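# Eject the used pipette tip into bin, rehang pipette

## Task

Remove the used tip from the pipette and get it into the waste bin; the pipette has a tip-ejector button next to its plunger. The tip may only be released to fall once at least half its length is already below the bin's rim, and any drop from higher fails the task immediately. The bin must stay upright. The tip must never touch anything except the pipette and the bin, or the task fails immediately. Afterwards hang the pipette back on its rack by its finger rest, upright and at its original hanging height. It must stay there unsupported, since anything held in place only by the robot at the end does not count.

## Robot and tools

ROBOT. One UR7e six-joint arm, whose base may be slightly tilted, carries a 16-motor right hand. The hand has index, middle and ring fingers and a thumb, with four hinges each. Only the rubber caps on the digit ends grip well. The hand point sits in front of the palm, where the thumb tip meets the index and middle tips in a pinch.

Hand axes: +z runs along the straight fingers toward their tips. +x runs across the palm away from the thumb. +y points out of the palm face, and the palm surface is at y = -0.062 m. Straight fingers hinge at z = -0.017 m and reach 0.139 m beyond that; bending moves the tips toward +y. A rigid mast near the wrist on the palm side can collide with things: x +0.05 to +0.10, z -0.16 to -0.11, y up to +0.06 m.

SCENE FRAME. The origin is on the table top under the arm base. +z is up, and +y is to the left when facing along +x. Positions are in metres, orientation is a wxyz quaternion, and velocities are in m/s and rad/s. The reported position can be a little off, more so at long reach.

execute_actions: the argument actions is a list holding zero or one item; pictures (boolean) is optional.
- [] sends nothing and returns the current state with camera images.
- {"rows": [...], "steps": n} is an action. It takes 1 to 15 rows, and n is 1 to 15 (use at least 5; default 15). Each step lasts 1/30 s, and the last row repeats if there are fewer rows than steps.
- {"steps": n} alone is a wait of up to 300 steps. It counts from the previous result, so reply time is included.
The last 5 steps of an action are held back and run while the next reply is being written.

ROW. Each row has 24 numbers, all in [-1, 1].
- Numbers 1-6 (dx, dy, dz, rx, ry, rz) are an offset, not a pose, in the hand point's own axes. It is counted from the hand point pose in the latest result that shows it. For a second call in the same reply, or before any such result exists, it is counted from the current pose instead. 1.0 equals 0.6 m or 180 degrees, and rx, ry, rz form one rotation vector. Every row in an action uses that same reference, so offsets do not add up from row to row. All-zero offsets pull the hand back to the reference; they do not hold it still.
- Numbers 7-22 are absolute hinge goals, scaled linearly between each hinge's stops. The order is index_mcp, index_abd, index_pip, index_dip, then the same four for middle and ring, then thumb_cmc, thumb_axl, thumb_mcp, thumb_ipl. Straight values: _mcp +0.75, _abd 0.00, _pip +0.58, _dip +0.70, thumb_cmc +0.71, thumb_axl +0.68, thumb_mcp +0.23, thumb_ipl +0.17. Moving toward -1 curls a finger toward the palm; for _abd it swings the finger away from the thumb. thumb_cmc toward -1 brings the thumb in front of the palm. thumb_axl rolls the thumb along its length, and at -0.40 the thumb_mcp/ipl bends follow the cmc swing direction.
- Number 23 is current_limit: -1 means 0 mA and +1 means 550 mA, with a floor of 11 mA. A low cap also slows the fingers.
- Number 24 is speed: motor rate is (speed+1)/2 × 5.9 rad/s.
Both start at 0.4 and -0.6 and stay as last set.

Each step, the commanded pose is clipped to within 100 mm and 16° of the measured pose. The arm trails commands by about 0.17 s. If the full pose cannot be reached, position wins over orientation. Far targets need several calls: compare the result pose with the goal and send the remainder.

move: target is one 24-number row with the same offset meaning; the hand numbers are sent at the start. The hand point travels in a straight line for 0.5-10 s (it stops after 10 s, possibly short of the target) and does not avoid obstacles.
- speed is in m/s, 0.002 to 0.5, default 0.25. Turning is capped at twice that value in rad/s.
- stop_force is optional, 9 to 40 N. It ends the path when the wrist sensor feels that much extra push along the target line; the hand then steps back 2 steps and holds. Use it only on non-turning moves, and only after the first 0.2 s of the scene. Leave it out when pulling away from a contact.
The result's move: line reports done, off_target, moving, held, fault or contact, plus limits (paced = pose was clipped; held = some steps blocked), and the distance to the target.

wait: seconds 0-10; nothing new is sent meanwhile.

zoom_image: camera (cam_head_left, cam_head_right, cam_high, cam_low, cam_wrist) and region [x0, y0, x1, y1] in pixels, at most 504×504. The head, high and low images are 672×504; cam_wrist is 616×616.

read_manual: section "licences" only; it does not move anything.

finished_scene: scene is 1 or 2.

RESULTS.
- The state line gives pose and velocities. Hand target is the pose the controller is heading to, shown only when nothing is held back.
- "pose unreachable" and HELD mean the clearance check altered or blocked a command; the base mount counts as part of the arm.
- Hand lists follow motor order: hand_goal, hand_measured, hand_current_ma (positive pushes toward -1), and hand_state (moving, goal, blocked, overload). hand_current_limit and hand_speed show the current settings.
- Wrist force and torque are in hand axes. They carry noise up to about 2.4 N and an offset up to about 4 N, saturate near 50 N, and show a contact as force pointing back into the arm.
- Joint torques are rough and drift.

AVOID.
- Contact torque reaching a joint's load limit (wrist joints 24.3 N m, others 130), or any outside force of 150 N: either stops the arm for 10 s and drops the rest of the call. The stiff arm can fault even slightly past a firm contact, so approach slowly.
- A finger motor at 495 mA or more for 5 s shuts off for 10 s and lets go.
- Arm motors reaching 85 °C brake the arm; a MOTOR HOT line warns from 70 °C.
- Releasing the tip high above the bin, letting it brush anything else, tipping the bin, or knocking anything off the table.
Loose objects may occasionally get nudged.

Each tool is called after ">>>" as a command line: name --argument value for each argument, lists and objects as JSON in quotes; but a table of rows of numbers goes row by row, as --pt "numbers of a row", without its own name.

## Session

I'll start by looking at the scene.

>>> execute_actions --actions '[]'

Scene clock: 0.00 s of 9600.00 s.
end_effector_position=(+0.7454, -0.4267, +0.2417) hand_goal=(+0.754, +0.000, +0.576, +0.696, +0.754, +0.000, +0.576, +0.696, +0.754, +0.000, +0.576, +0.696, +0.714, +0.678, +0.226, +0.168) hand_measured=(+0.754, +0.000, +0.576, +0.696, +0.754, +0.000, +0.576, +0.696, +0.754, +0.000, +0.576, +0.696, +0.714, +0.678, +0.226, +0.168) hand_current_ma=(+0, +0, +0, +0, +0, +0, +0, +0, +0, +0, +0, +0, +0, +0, +0, +0) hand_state=(goal, goal, goal, goal, goal, goal, goal, goal, goal, goal, goal, goal, goal, goal, goal, goal) hand_current_limit=0.40 hand_speed=-0.60 end_effector_quat_wxyz=(+0.070, +0.815, +0.546, -0.180) end_effector_velocity=(-0.000, +0.000, -0.001) end_effector_angular_velocity=(+0.002, +0.000, -0.001)
Joint positions: [-0.525 -0.806  1.073 -1.826 -1.952 -0.177]
Joint velocities: [-0.001  0.     0.002 -0.     0.001  0.   ]
Joint torques (N m, as the arm reports them, + toward a larger angle): no reading
Motor temperatures (°C, as the motors report them): [34 35 32 40 36 42]
Wrist force (N, on the end effector, along its own x y z axes, offset not removed): no reading
Wrist torque (N m, same axes, about the end effector's origin, offset not removed): no reading
Hand target: +0.745, -0.427, +0.242; +0.070, +0.815, +0.546, -0.180

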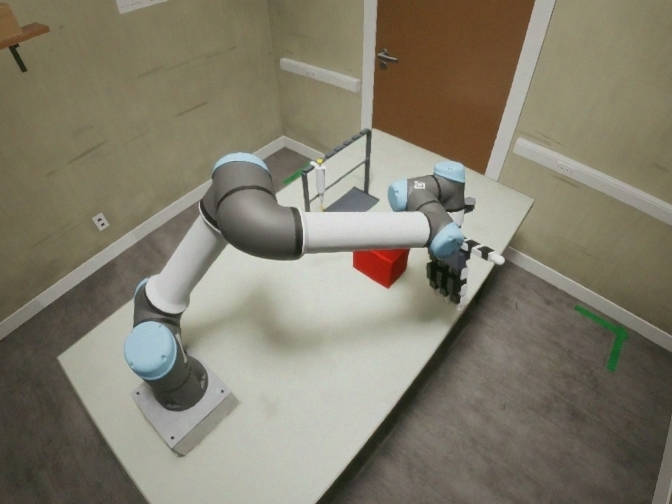

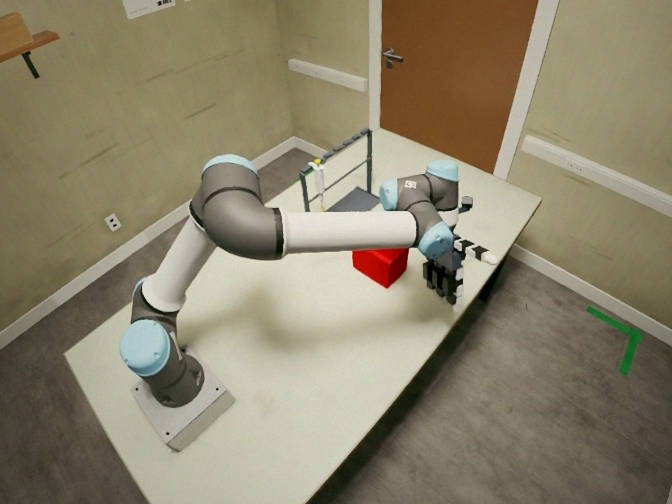

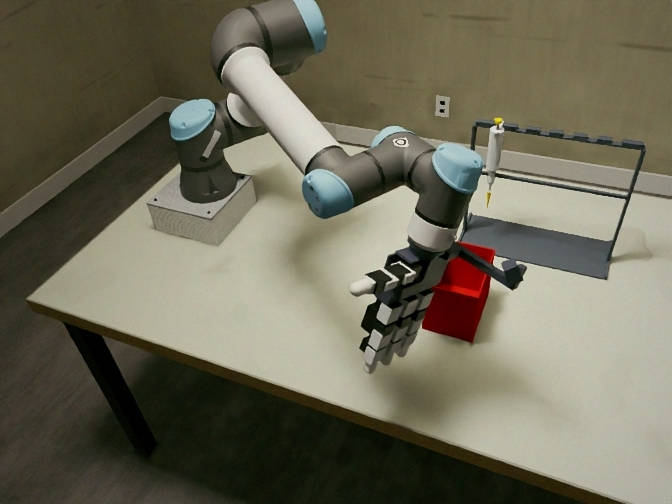

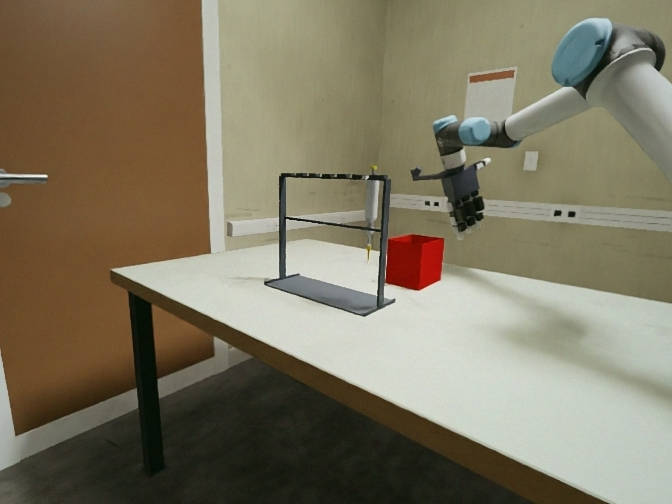

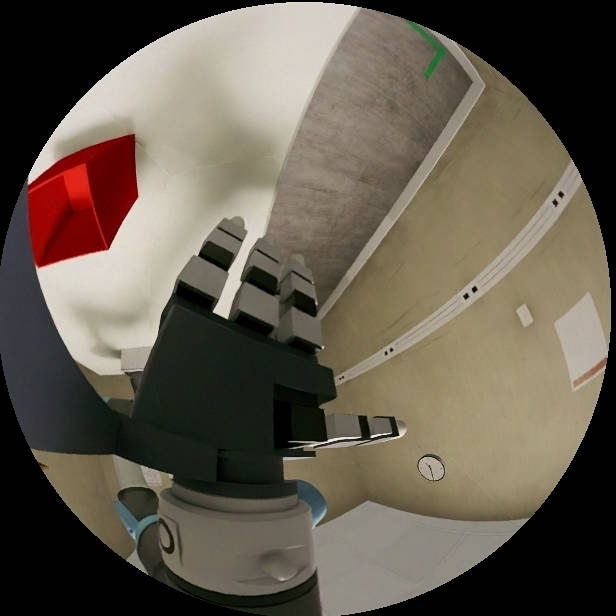

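>>> zoom_image --camera "cam_high" --region '[440, 100, 660, 290]'

>>> zoom_image --camera "cam_low" --region '[260, 150, 460, 320]'

>>> zoom_image --camera "cam_head_left" --region '[280, 120, 420, 230]'

Region (440, 100, 660, 290) of cam_high's 672x504 image, scaled by 2.291, with more detail than that image has; it fills the top 435 rows of this view, and the rest is white.

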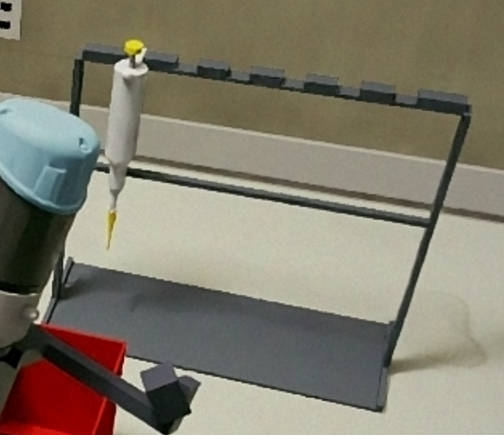

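Region (260, 150, 460, 320) of cam_low's 672x504 image, scaled by 2.520, with more detail than that image has; it fills the top 428 rows of this view, and the rest is white.

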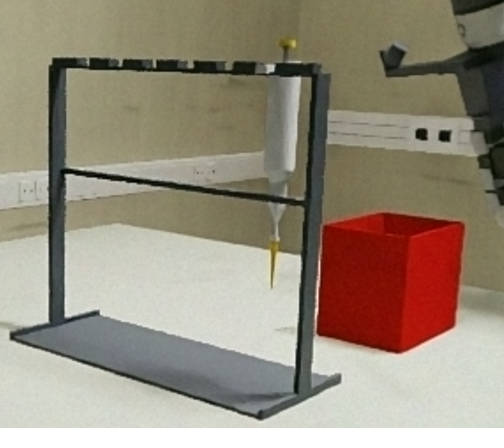

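Region (280, 120, 420, 230) of cam_head_left's 672x504 image, scaled by 3.600, with more detail than that image has; it fills the top 396 rows of this view, and the rest is white.

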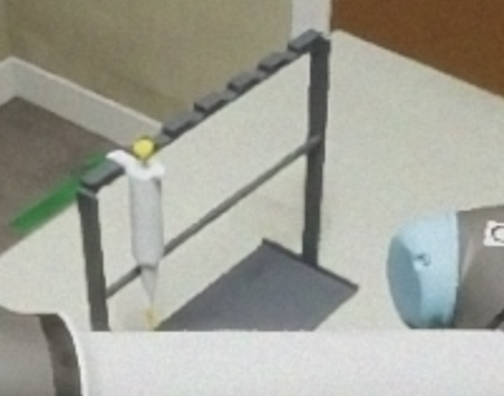

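>>> zoom_image --camera "cam_high" --region '[465, 108, 535, 215]'

>>> zoom_image --camera "cam_low" --region '[340, 158, 400, 270]'

>>> zoom_image --camera "cam_head_right" --region '[295, 150, 345, 215]'

Region (465, 108, 535, 215) of cam_high's 672x504 image, scaled by 4.710, with more detail than that image has; it fills the left 330 columns of this view, and the rest is white.

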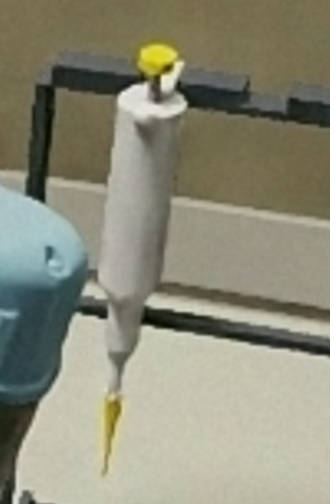

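Region (340, 158, 400, 270) of cam_low's 672x504 image, scaled by 4.500, with more detail than that image has; it fills the left 270 columns of this view, and the rest is white.

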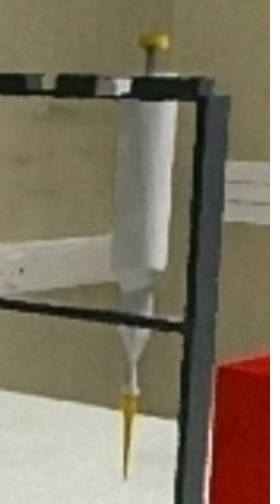

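Region (295, 150, 345, 215) of cam_head_right's 672x504 image, scaled by 7.754, with more detail than that image has; it fills the left 388 columns of this view, and the rest is white.

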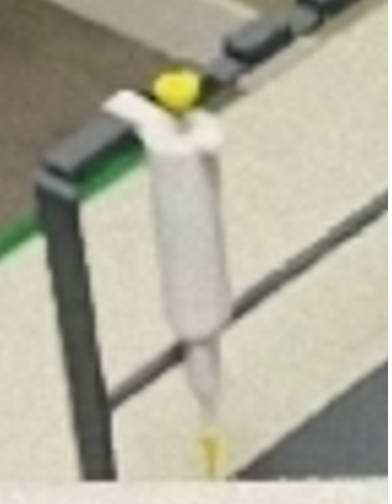

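>>> move --target '[0.0467,-0.4355,-0.2648,-0.557,-0.266,-0.356,0.754,0,0.576,0.696,0.754,0,0.576,0.696,0.754,0,0.576,0.696,0.714,0.678,0.226,0.168,0.4,-0.6]' --speed 0.35

Scene clock: 13.00 s of 9600.00 s.
end_effector_position=(+0.5498, -0.2504, +0.3999) hand_goal=(+0.754, +0.000, +0.576, +0.696, +0.754, +0.000, +0.576, +0.696, +0.754, +0.000, +0.576, +0.696, +0.714, +0.678, +0.226, +0.168) hand_measured=(+0.754, -0.002, +0.576, +0.696, +0.754, -0.002, +0.576, +0.696, +0.754, -0.002, +0.576, +0.696, +0.716, +0.678, +0.224, +0.168) hand_current_ma=(+1, -13, +4, +0, +1, -12, +4, +0, +1, -12, +4, +0, +7, -4, -15, -2) hand_state=(goal, goal, goal, goal, goal, goal, goal, goal, goal, goal, goal, goal, goal, goal, goal, goal) hand_current_limit=0.40 hand_speed=-0.60 end_effector_quat_wxyz=(+0.706, +0.000, +0.708, +0.001) end_effector_velocity=(-0.001, +0.000, +0.001) end_effector_angular_velocity=(-0.003, -0.008, +0.008)
Joint positions: [-1.061 -0.987  1.991 -4.155 -0.464 -1.555]
Joint velocities: [-0.001  0.005 -0.009 -0.015  0.009  0.014]
Joint torques (N m, as the arm reports them, + toward a larger angle): [-11.3  -27.26 -20.3   -2.57   1.65   1.37]
Motor temperatures (°C, as the motors report them): [34 35 32 40 36 42]
Wrist force (N, on the end effector, along its own x y z axes, offset not removed): [-6.3 -3.0 0.6]
Wrist torque (N m, same axes, about the end effector's origin, offset not removed): [-0.63 0.88 -0.58]
Hand target: +0.550, -0.250, +0.400; +0.707, -0.000, +0.708, +0.001
Off the commanded pose: 0.000 m, 0 deg.
Kept back: nothing.
After step 90, 6.23 s passed at rest.
move: done
camera_calibration (this result's frames):
cam_wrist: T_world_to_cam=[[-0.0587254, 0.621538, 0.78118, -0.0985563], [-0.686018, -0.593607, 0.420726, 0.0230378], [0.725211, -0.511196, 0.461246, -0.585942], [0, 0, 0, 1]] pos_world=[0.434948, -0.2246, 0.337561]

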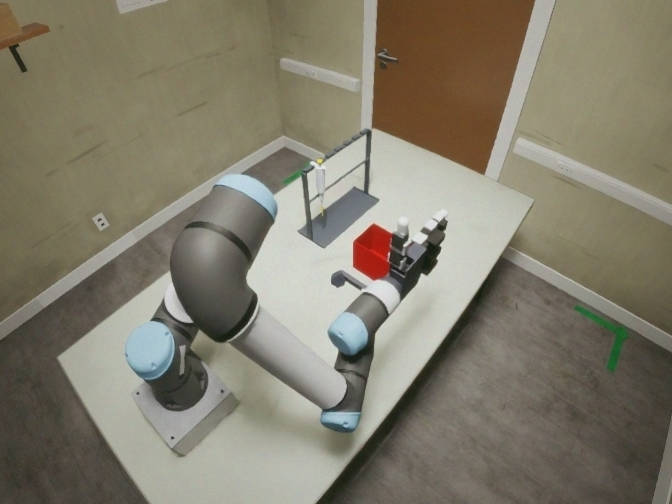

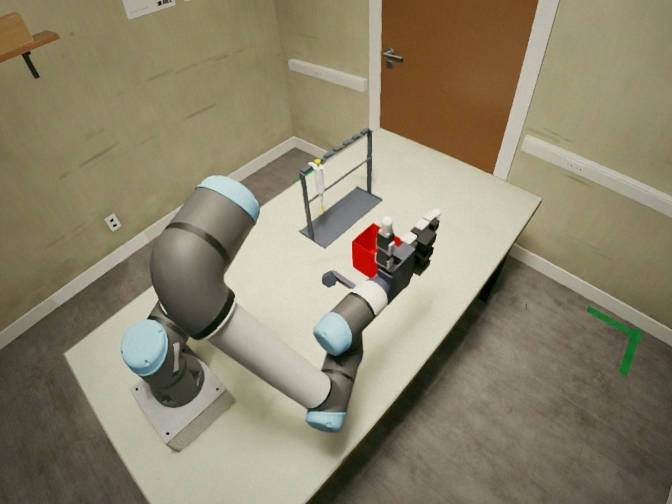

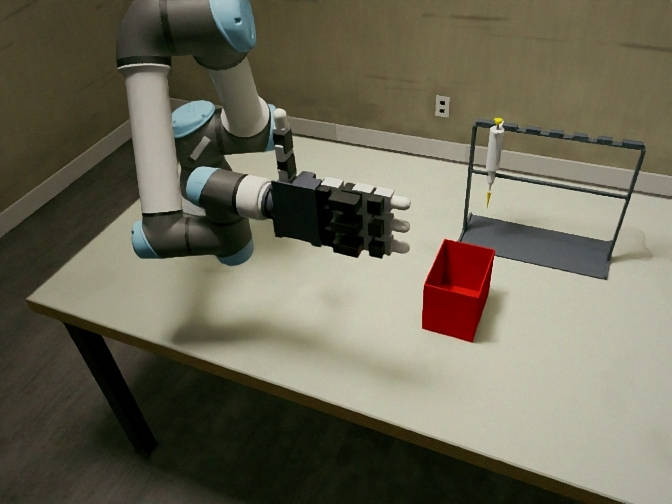

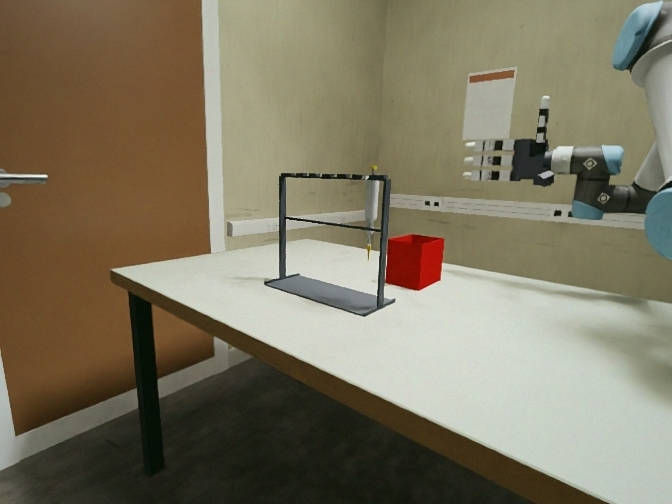

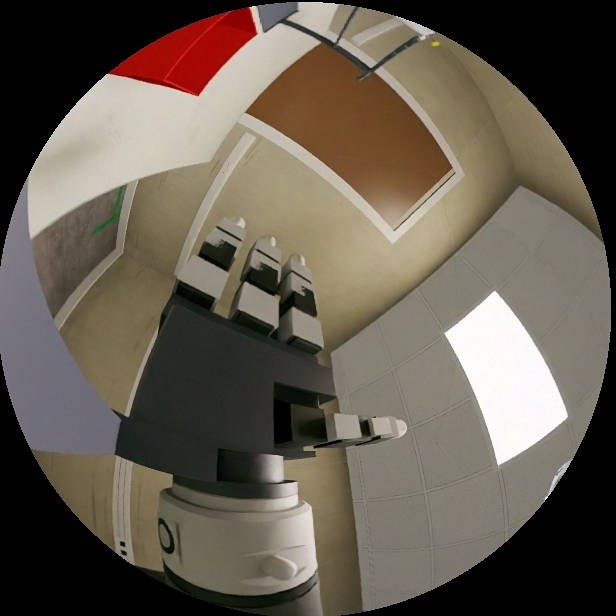

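>>> move --target '[0.2167,0.4833,0.2833,0,0,0,0.754,0,0.576,0.696,0.754,0,0.576,0.696,0.754,0,0.576,0.696,0.714,0.678,0.226,0.168,0.4,-0.6]' --speed 0.25

Scene clock: 15.53 s of 9600.00 s.
end_effector_position=(+0.7192, +0.0395, +0.2693) hand_goal=(+0.754, +0.000, +0.576, +0.696, +0.754, +0.000, +0.576, +0.696, +0.754, +0.000, +0.576, +0.696, +0.714, +0.678, +0.226, +0.168) hand_measured=(+0.754, -0.004, +0.576, +0.696, +0.754, -0.002, +0.576, +0.696, +0.754, -0.002, +0.576, +0.696, +0.716, +0.678, +0.224, +0.168) hand_current_ma=(+1, -14, +4, +0, +1, -13, +4, +0, +1, -13, +4, +0, +7, -4, -12, -2) hand_state=(goal, goal, goal, goal, goal, goal, goal, goal, goal, goal, goal, goal, goal, goal, goal, goal) hand_current_limit=0.40 hand_speed=-0.60 end_effector_quat_wxyz=(+0.706, -0.000, +0.708, +0.001) end_effector_velocity=(+0.002, +0.001, -0.001) end_effector_angular_velocity=(+0.001, +0.002, -0.001)
Joint positions: [-0.326 -0.667  1.876 -4.355 -1.2   -1.564]
Joint velocities: [ 0.004  0.003 -0.004  0.003 -0.005  0.   ]
Joint torques (N m, as the arm reports them, + toward a larger angle): [ 10.72 -36.27 -16.37  -0.16  -1.65   1.41]
Motor temperatures (°C, as the motors report them): [34 35 32 40 36 42]
Wrist force (N, on the end effector, along its own x y z axes, offset not removed): [-3.5 -0.3 4.8]
Wrist torque (N m, same axes, about the end effector's origin, offset not removed): [-0.60 0.38 -0.16]
Hand target: +0.719, +0.040, +0.269; +0.706, -0.000, +0.708, +0.001
Off the commanded pose: 0.001 m, 0 deg.
Kept back: nothing.
move: done
camera_calibration (this result's frames):
cam_wrist: T_world_to_cam=[[-0.0579405, 0.622425, 0.780532, -0.167156], [-0.685551, -0.593159, 0.422117, 0.365579], [0.725715, -0.510637, 0.461072, -0.500654], [0, 0, 0, 1]] pos_world=[0.60427, 0.0652366, 0.206991]

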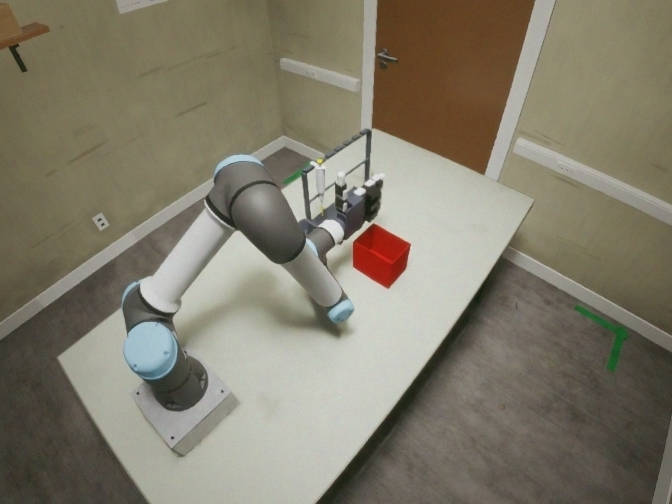

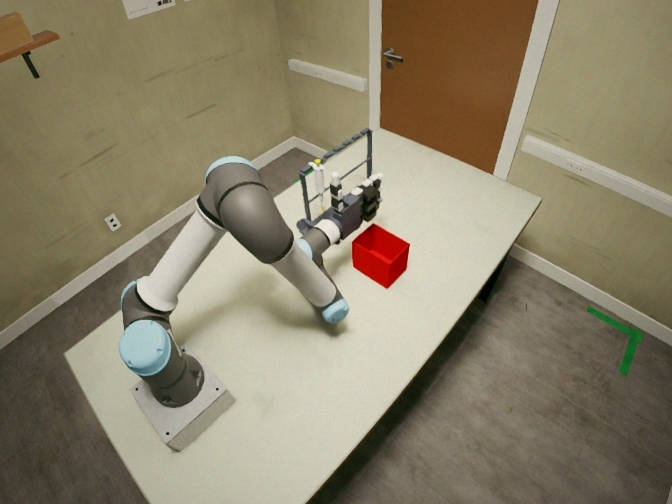

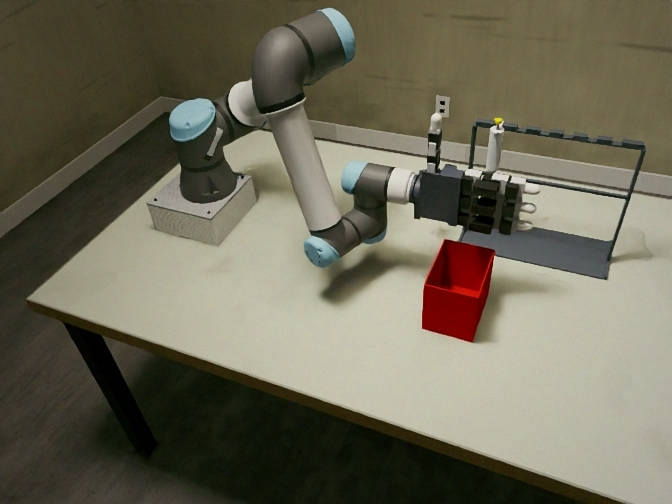

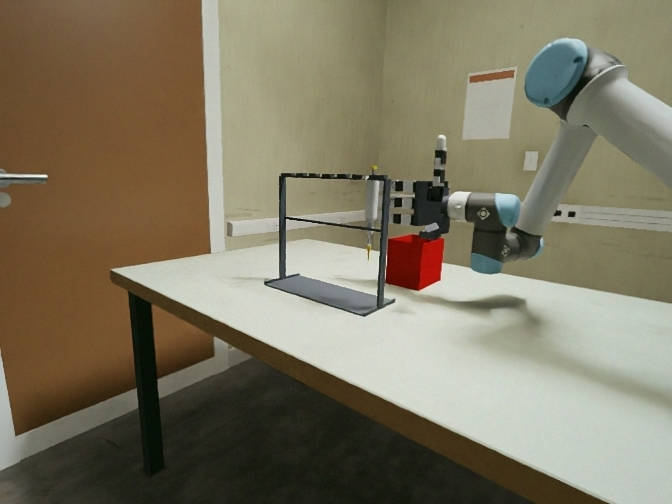

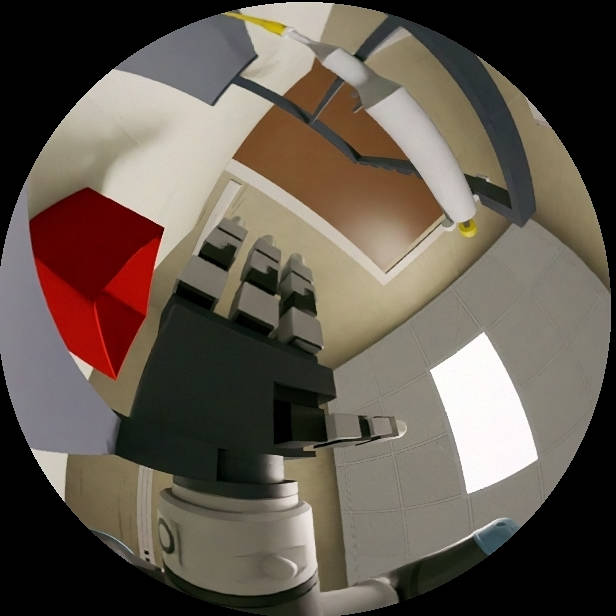

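>>> zoom_image --camera "cam_wrist" --region '[380, 120, 560, 270]'

>>> zoom_image --camera "cam_high" --region '[410, 100, 560, 250]'

>>> zoom_image --camera "cam_low" --region '[340, 125, 480, 275]'

>>> zoom_image --camera "cam_head_left" --region '[290, 145, 400, 245]'

Region (380, 120, 560, 270) of cam_wrist's 616x616 image, scaled by 2.800, with more detail than that image has.

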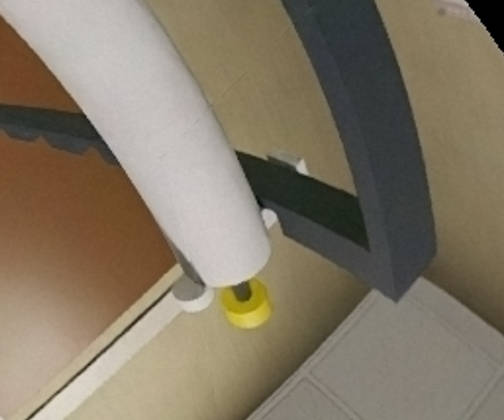

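Region (410, 100, 560, 250) of cam_high's 672x504 image, scaled by 3.360, with more detail than that image has.

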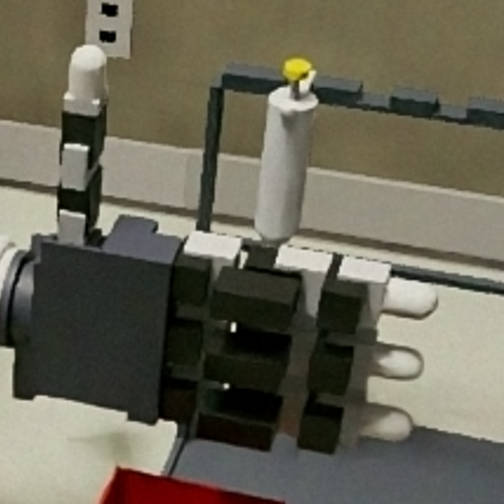

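Region (340, 125, 480, 275) of cam_low's 672x504 image, scaled by 3.360, with more detail than that image has; it fills the left 470 columns of this view, and the rest is white.

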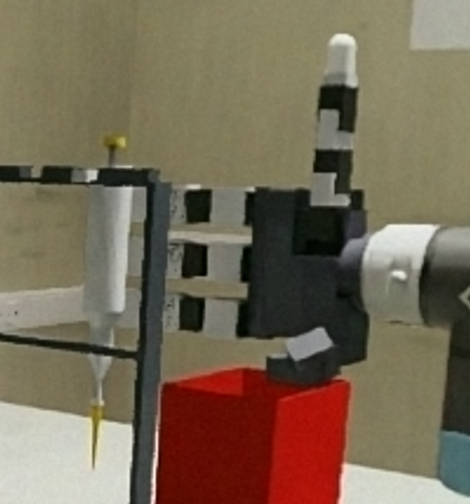

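Region (290, 145, 400, 245) of cam_head_left's 672x504 image, scaled by 4.582, with more detail than that image has; it fills the top 458 rows of this view, and the rest is white.

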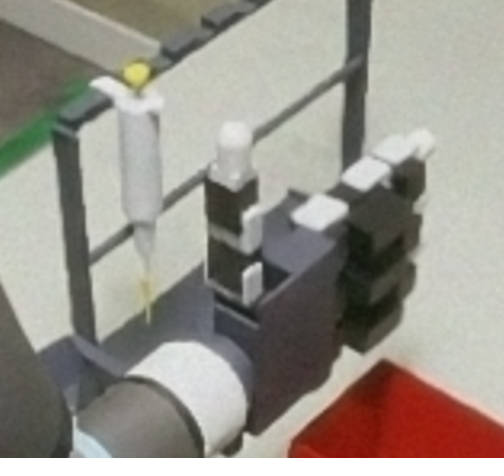

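>>> move --target '[0.0155,0.1842,0.0313,-0.0556,0,0,0.95,0,0.576,0.696,0.754,0,0.576,0.696,0.95,0,0.576,0.696,0.714,0.678,0.226,0.168,0.4,-0.4]' --speed 0.1

Scene clock: 21.87 s of 9600.00 s.
end_effector_position=(+0.7378, +0.1498, +0.2599) hand_goal=(+0.950, +0.000, +0.576, +0.696, +0.754, +0.000, +0.576, +0.696, +0.950, +0.000, +0.576, +0.696, +0.714, +0.678, +0.226, +0.168) hand_measured=(+0.948, -0.004, +0.576, +0.696, +0.754, -0.002, +0.576, +0.696, +0.948, -0.002, +0.576, +0.696, +0.716, +0.678, +0.224, +0.168) hand_current_ma=(-12, -14, +4, +0, +1, -13, +4, +0, -12, -13, +4, +0, +7, -4, -12, -2) hand_state=(goal, goal, goal, goal, goal, goal, goal, goal, goal, goal, goal, goal, goal, goal, goal, goal) hand_current_limit=0.40 hand_speed=-0.40 end_effector_quat_wxyz=(+0.703, -0.062, +0.706, +0.062) end_effector_velocity=(+0.001, +0.002, +0.000) end_effector_angular_velocity=(-0.001, -0.002, +0.004)
Joint positions: [-0.164 -0.613  1.759 -4.292 -1.187 -1.565]
Joint velocities: [ 0.003  0.002 -0.004  0.001  0.001 -0.   ]
Joint torques (N m, as the arm reports them, + toward a larger angle): [ 11.26 -37.79 -17.41  -0.44   1.44  -1.86]
Motor temperatures (°C, as the motors report them): [34 35 32 40 36 42]
Wrist force (N, on the end effector, along its own x y z axes, offset not removed): [-6.4 -2.1 3.8]
Wrist torque (N m, same axes, about the end effector's origin, offset not removed): [-0.71 0.77 -0.67]
Hand target: +0.738, +0.150, +0.260; +0.703, -0.062, +0.706, +0.062
Off the commanded pose: 0.000 m, 0 deg.
Kept back: nothing.
After step 90, 1.77 s passed at rest.
move: done
camera_calibration (this result's frames):
cam_wrist: T_world_to_cam=[[-0.164957, 0.602747, 0.780695, -0.145504], [-0.572182, -0.703209, 0.422024, 0.380607], [0.803366, -0.377084, 0.46088, -0.530742], [0, 0, 0, 1]] pos_world=[0.620155, 0.155214, 0.197578]

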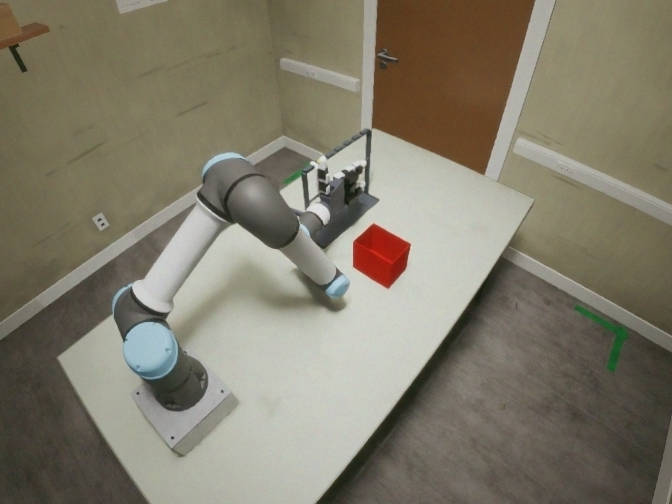

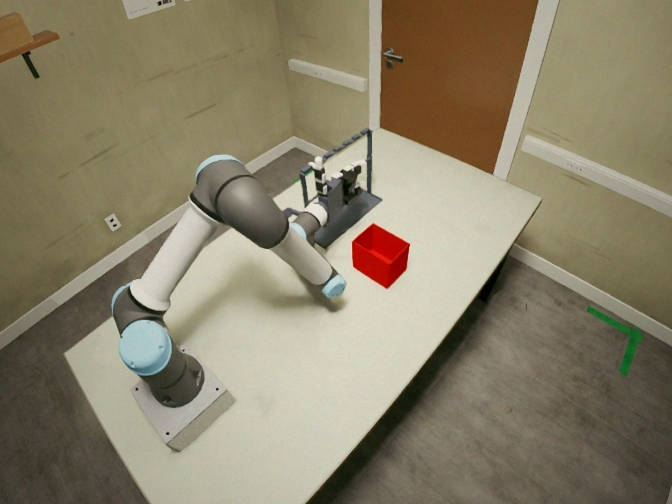

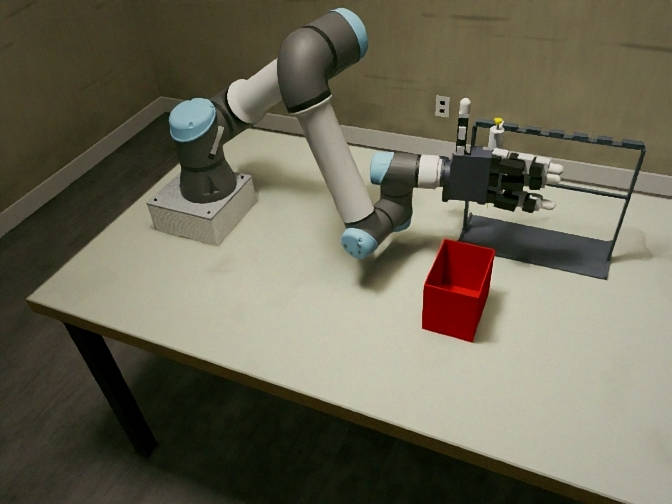

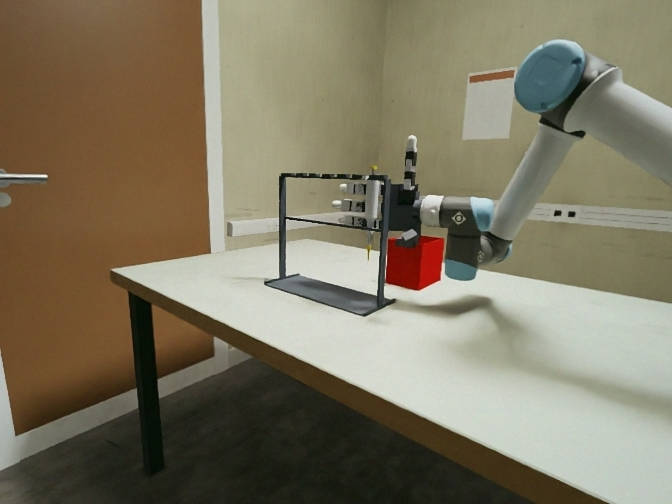

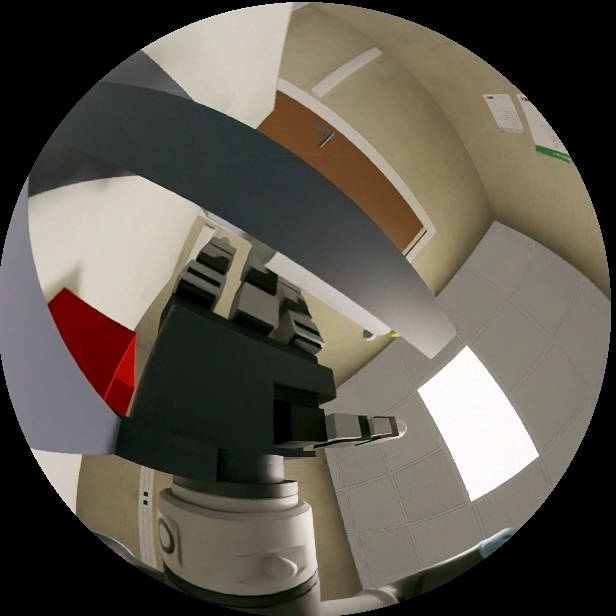

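>>> zoom_image --camera "cam_low" --region '[320, 130, 440, 270]'

>>> zoom_image --camera "cam_high" --region '[440, 90, 580, 230]'

>>> zoom_image --camera "cam_wrist" --region '[180, 200, 480, 460]'

Region (320, 130, 440, 270) of cam_low's 672x504 image, scaled by 3.600, with more detail than that image has; it fills the left 432 columns of this view, and the rest is white.

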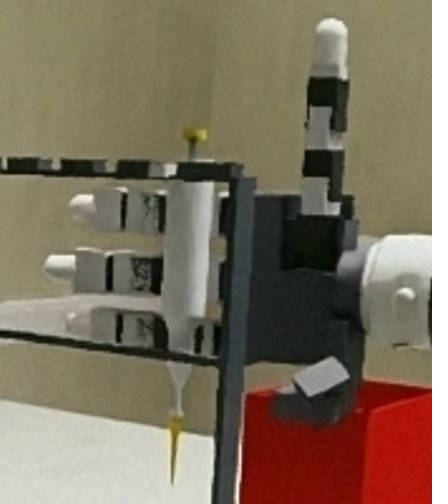

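Region (440, 90, 580, 230) of cam_high's 672x504 image, scaled by 3.600, with more detail than that image has.

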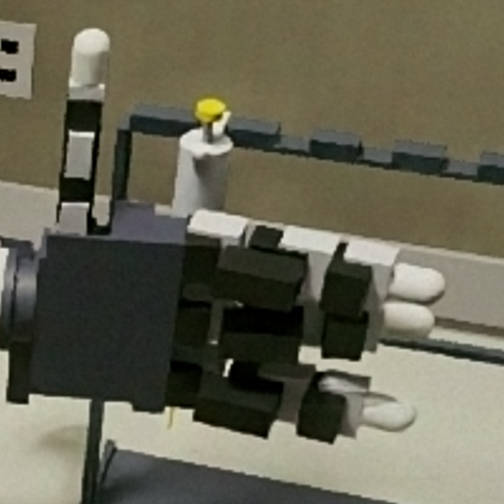

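Region (180, 200, 480, 460) of cam_wrist's 616x616 image, scaled by 1.680, with more detail than that image has; it fills the top 437 rows of this view, and the rest is white.

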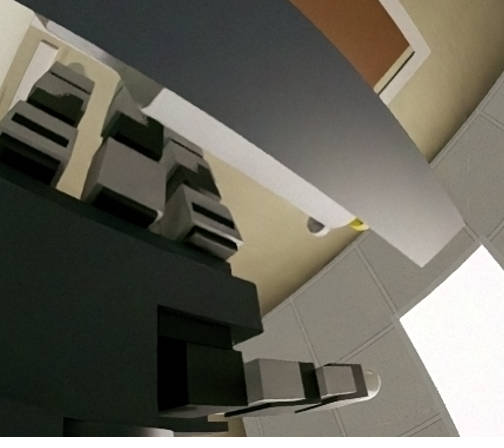

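>>> move --target '[0,0.04,0.0467,0,0,0,0.95,0,0.576,0.696,0.754,0,-0.153,-0.464,0.95,0,0.576,0.696,0.714,0.678,0.226,0.168,0.4,-0.4]' --speed 0.04

Scene clock: 24.37 s of 9600.00 s.
end_effector_position=(+0.7611, +0.1782, +0.2597) hand_goal=(+0.950, +0.000, +0.576, +0.696, +0.754, +0.000, -0.152, -0.464, +0.950, +0.000, +0.576, +0.696, +0.714, +0.678, +0.226, +0.168) hand_measured=(+0.948, -0.004, +0.576, +0.696, +0.754, -0.002, -0.148, -0.460, +0.948, -0.002, +0.576, +0.696, +0.716, +0.678, +0.224, +0.168) hand_current_ma=(-12, -14, +4, +0, +1, -13, +15, +15, -12, -13, +4, +0, +7, -4, -12, -2) hand_state=(goal, goal, goal, goal, goal, goal, goal, goal, goal, goal, goal, goal, goal, goal, goal, goal) hand_current_limit=0.40 hand_speed=-0.40 end_effector_quat_wxyz=(+0.703, -0.062, +0.706, +0.062) end_effector_velocity=(+0.001, +0.000, -0.000) end_effector_angular_velocity=(-0.000, -0.000, -0.002)
Joint positions: [-0.102 -0.586  1.676 -4.236 -1.248 -1.565]
Joint velocities: [ 0.001  0.001 -0.003  0.002 -0.003 -0.   ]
Joint torques (N m, as the arm reports them, + toward a larger angle): [ 10.94 -40.7  -18.69  -0.28  -1.31  -1.78]
Motor temperatures (°C, as the motors report them): [34 35 32 40 36 42]
Wrist force (N, on the end effector, along its own x y z axes, offset not removed): [-3.8 3.4 1.5]
Wrist torque (N m, same axes, about the end effector's origin, offset not removed): [0.39 0.61 -0.39]
Hand target: +0.761, +0.178, +0.260; +0.703, -0.062, +0.706, +0.062
Off the commanded pose: 0.000 m, 0 deg.
Kept back: nothing.
move: done
camera_calibration (this result's frames):
cam_wrist: T_world_to_cam=[[-0.164939, 0.602848, 0.780621, -0.158701], [-0.572171, -0.703156, 0.422128, 0.413937], [0.803377, -0.377023, 0.46091, -0.538756], [0, 0, 0, 1]] pos_world=[0.643491, 0.183611, 0.197469]

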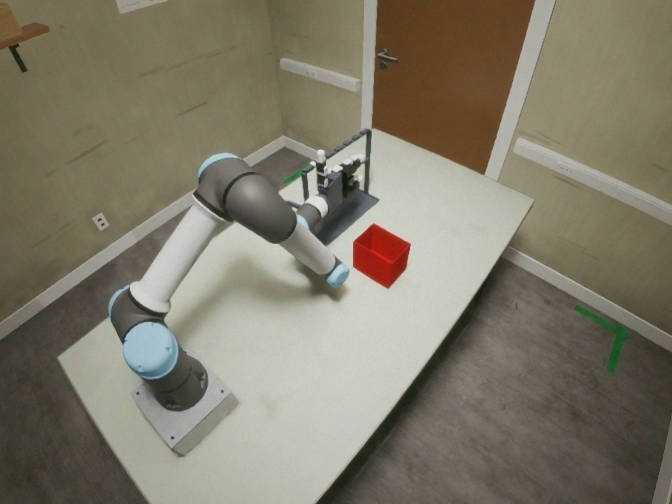

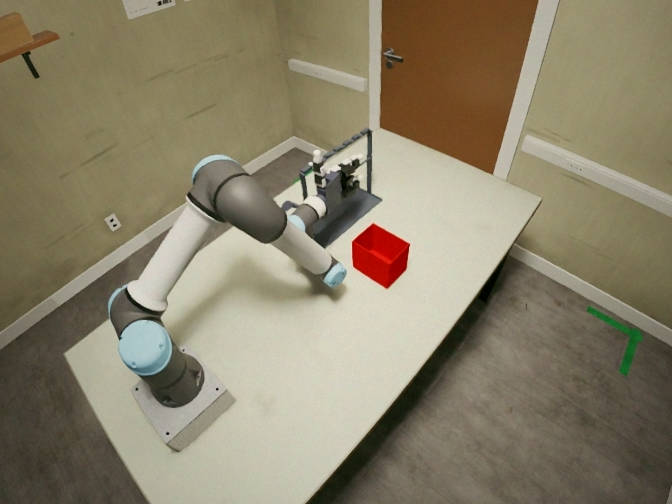

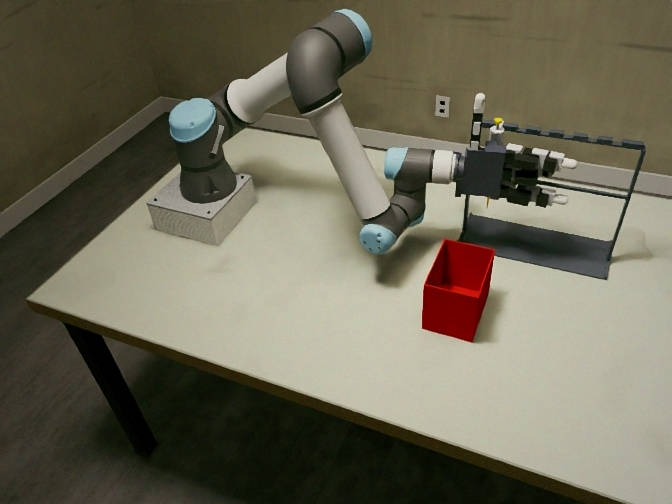

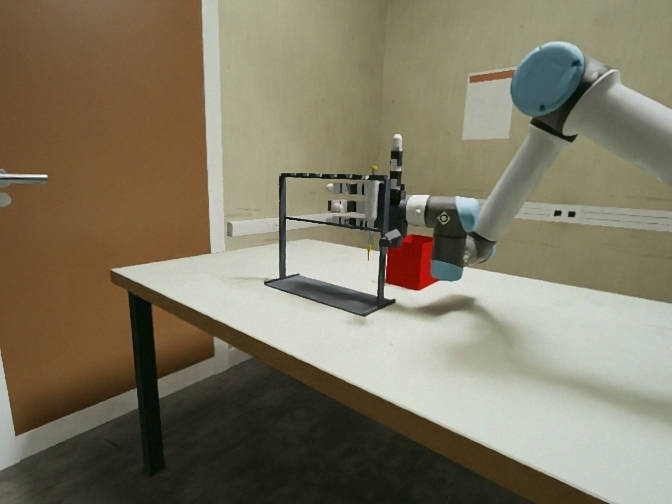

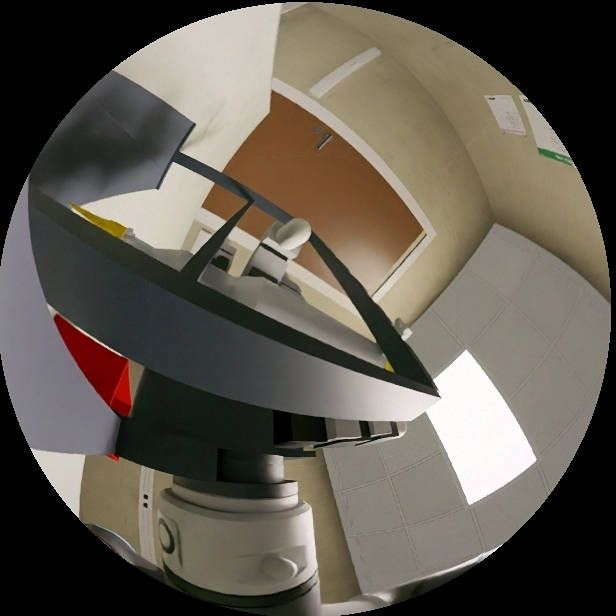

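>>> zoom_image --camera "cam_high" --region '[455, 90, 555, 190]'

>>> zoom_image --camera "cam_wrist" --region '[300, 270, 460, 420]'

>>> zoom_image --camera "cam_low" --region '[320, 130, 440, 270]'

Region (455, 90, 555, 190) of cam_high's 672x504 image, scaled by 5.040, with more detail than that image has.

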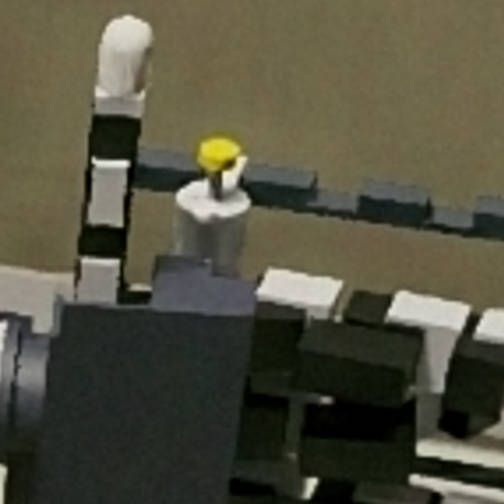

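Region (300, 270, 460, 420) of cam_wrist's 616x616 image, scaled by 3.150, with more detail than that image has; it fills the top 472 rows of this view, and the rest is white.

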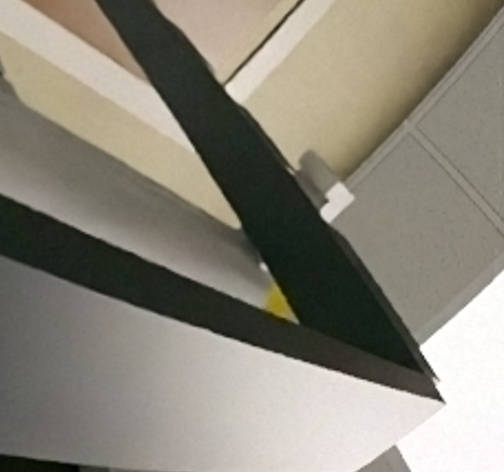

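Region (320, 130, 440, 270) of cam_low's 672x504 image, scaled by 3.600, with more detail than that image has; it fills the left 432 columns of this view, and the rest is white.

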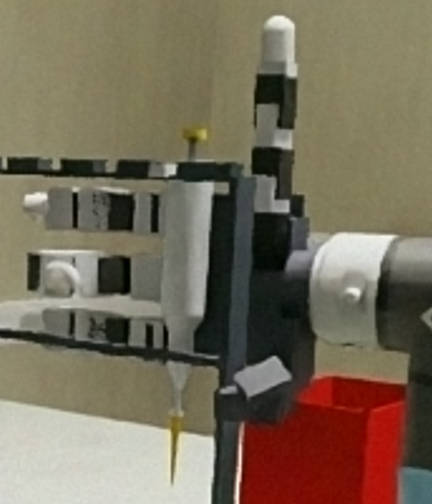

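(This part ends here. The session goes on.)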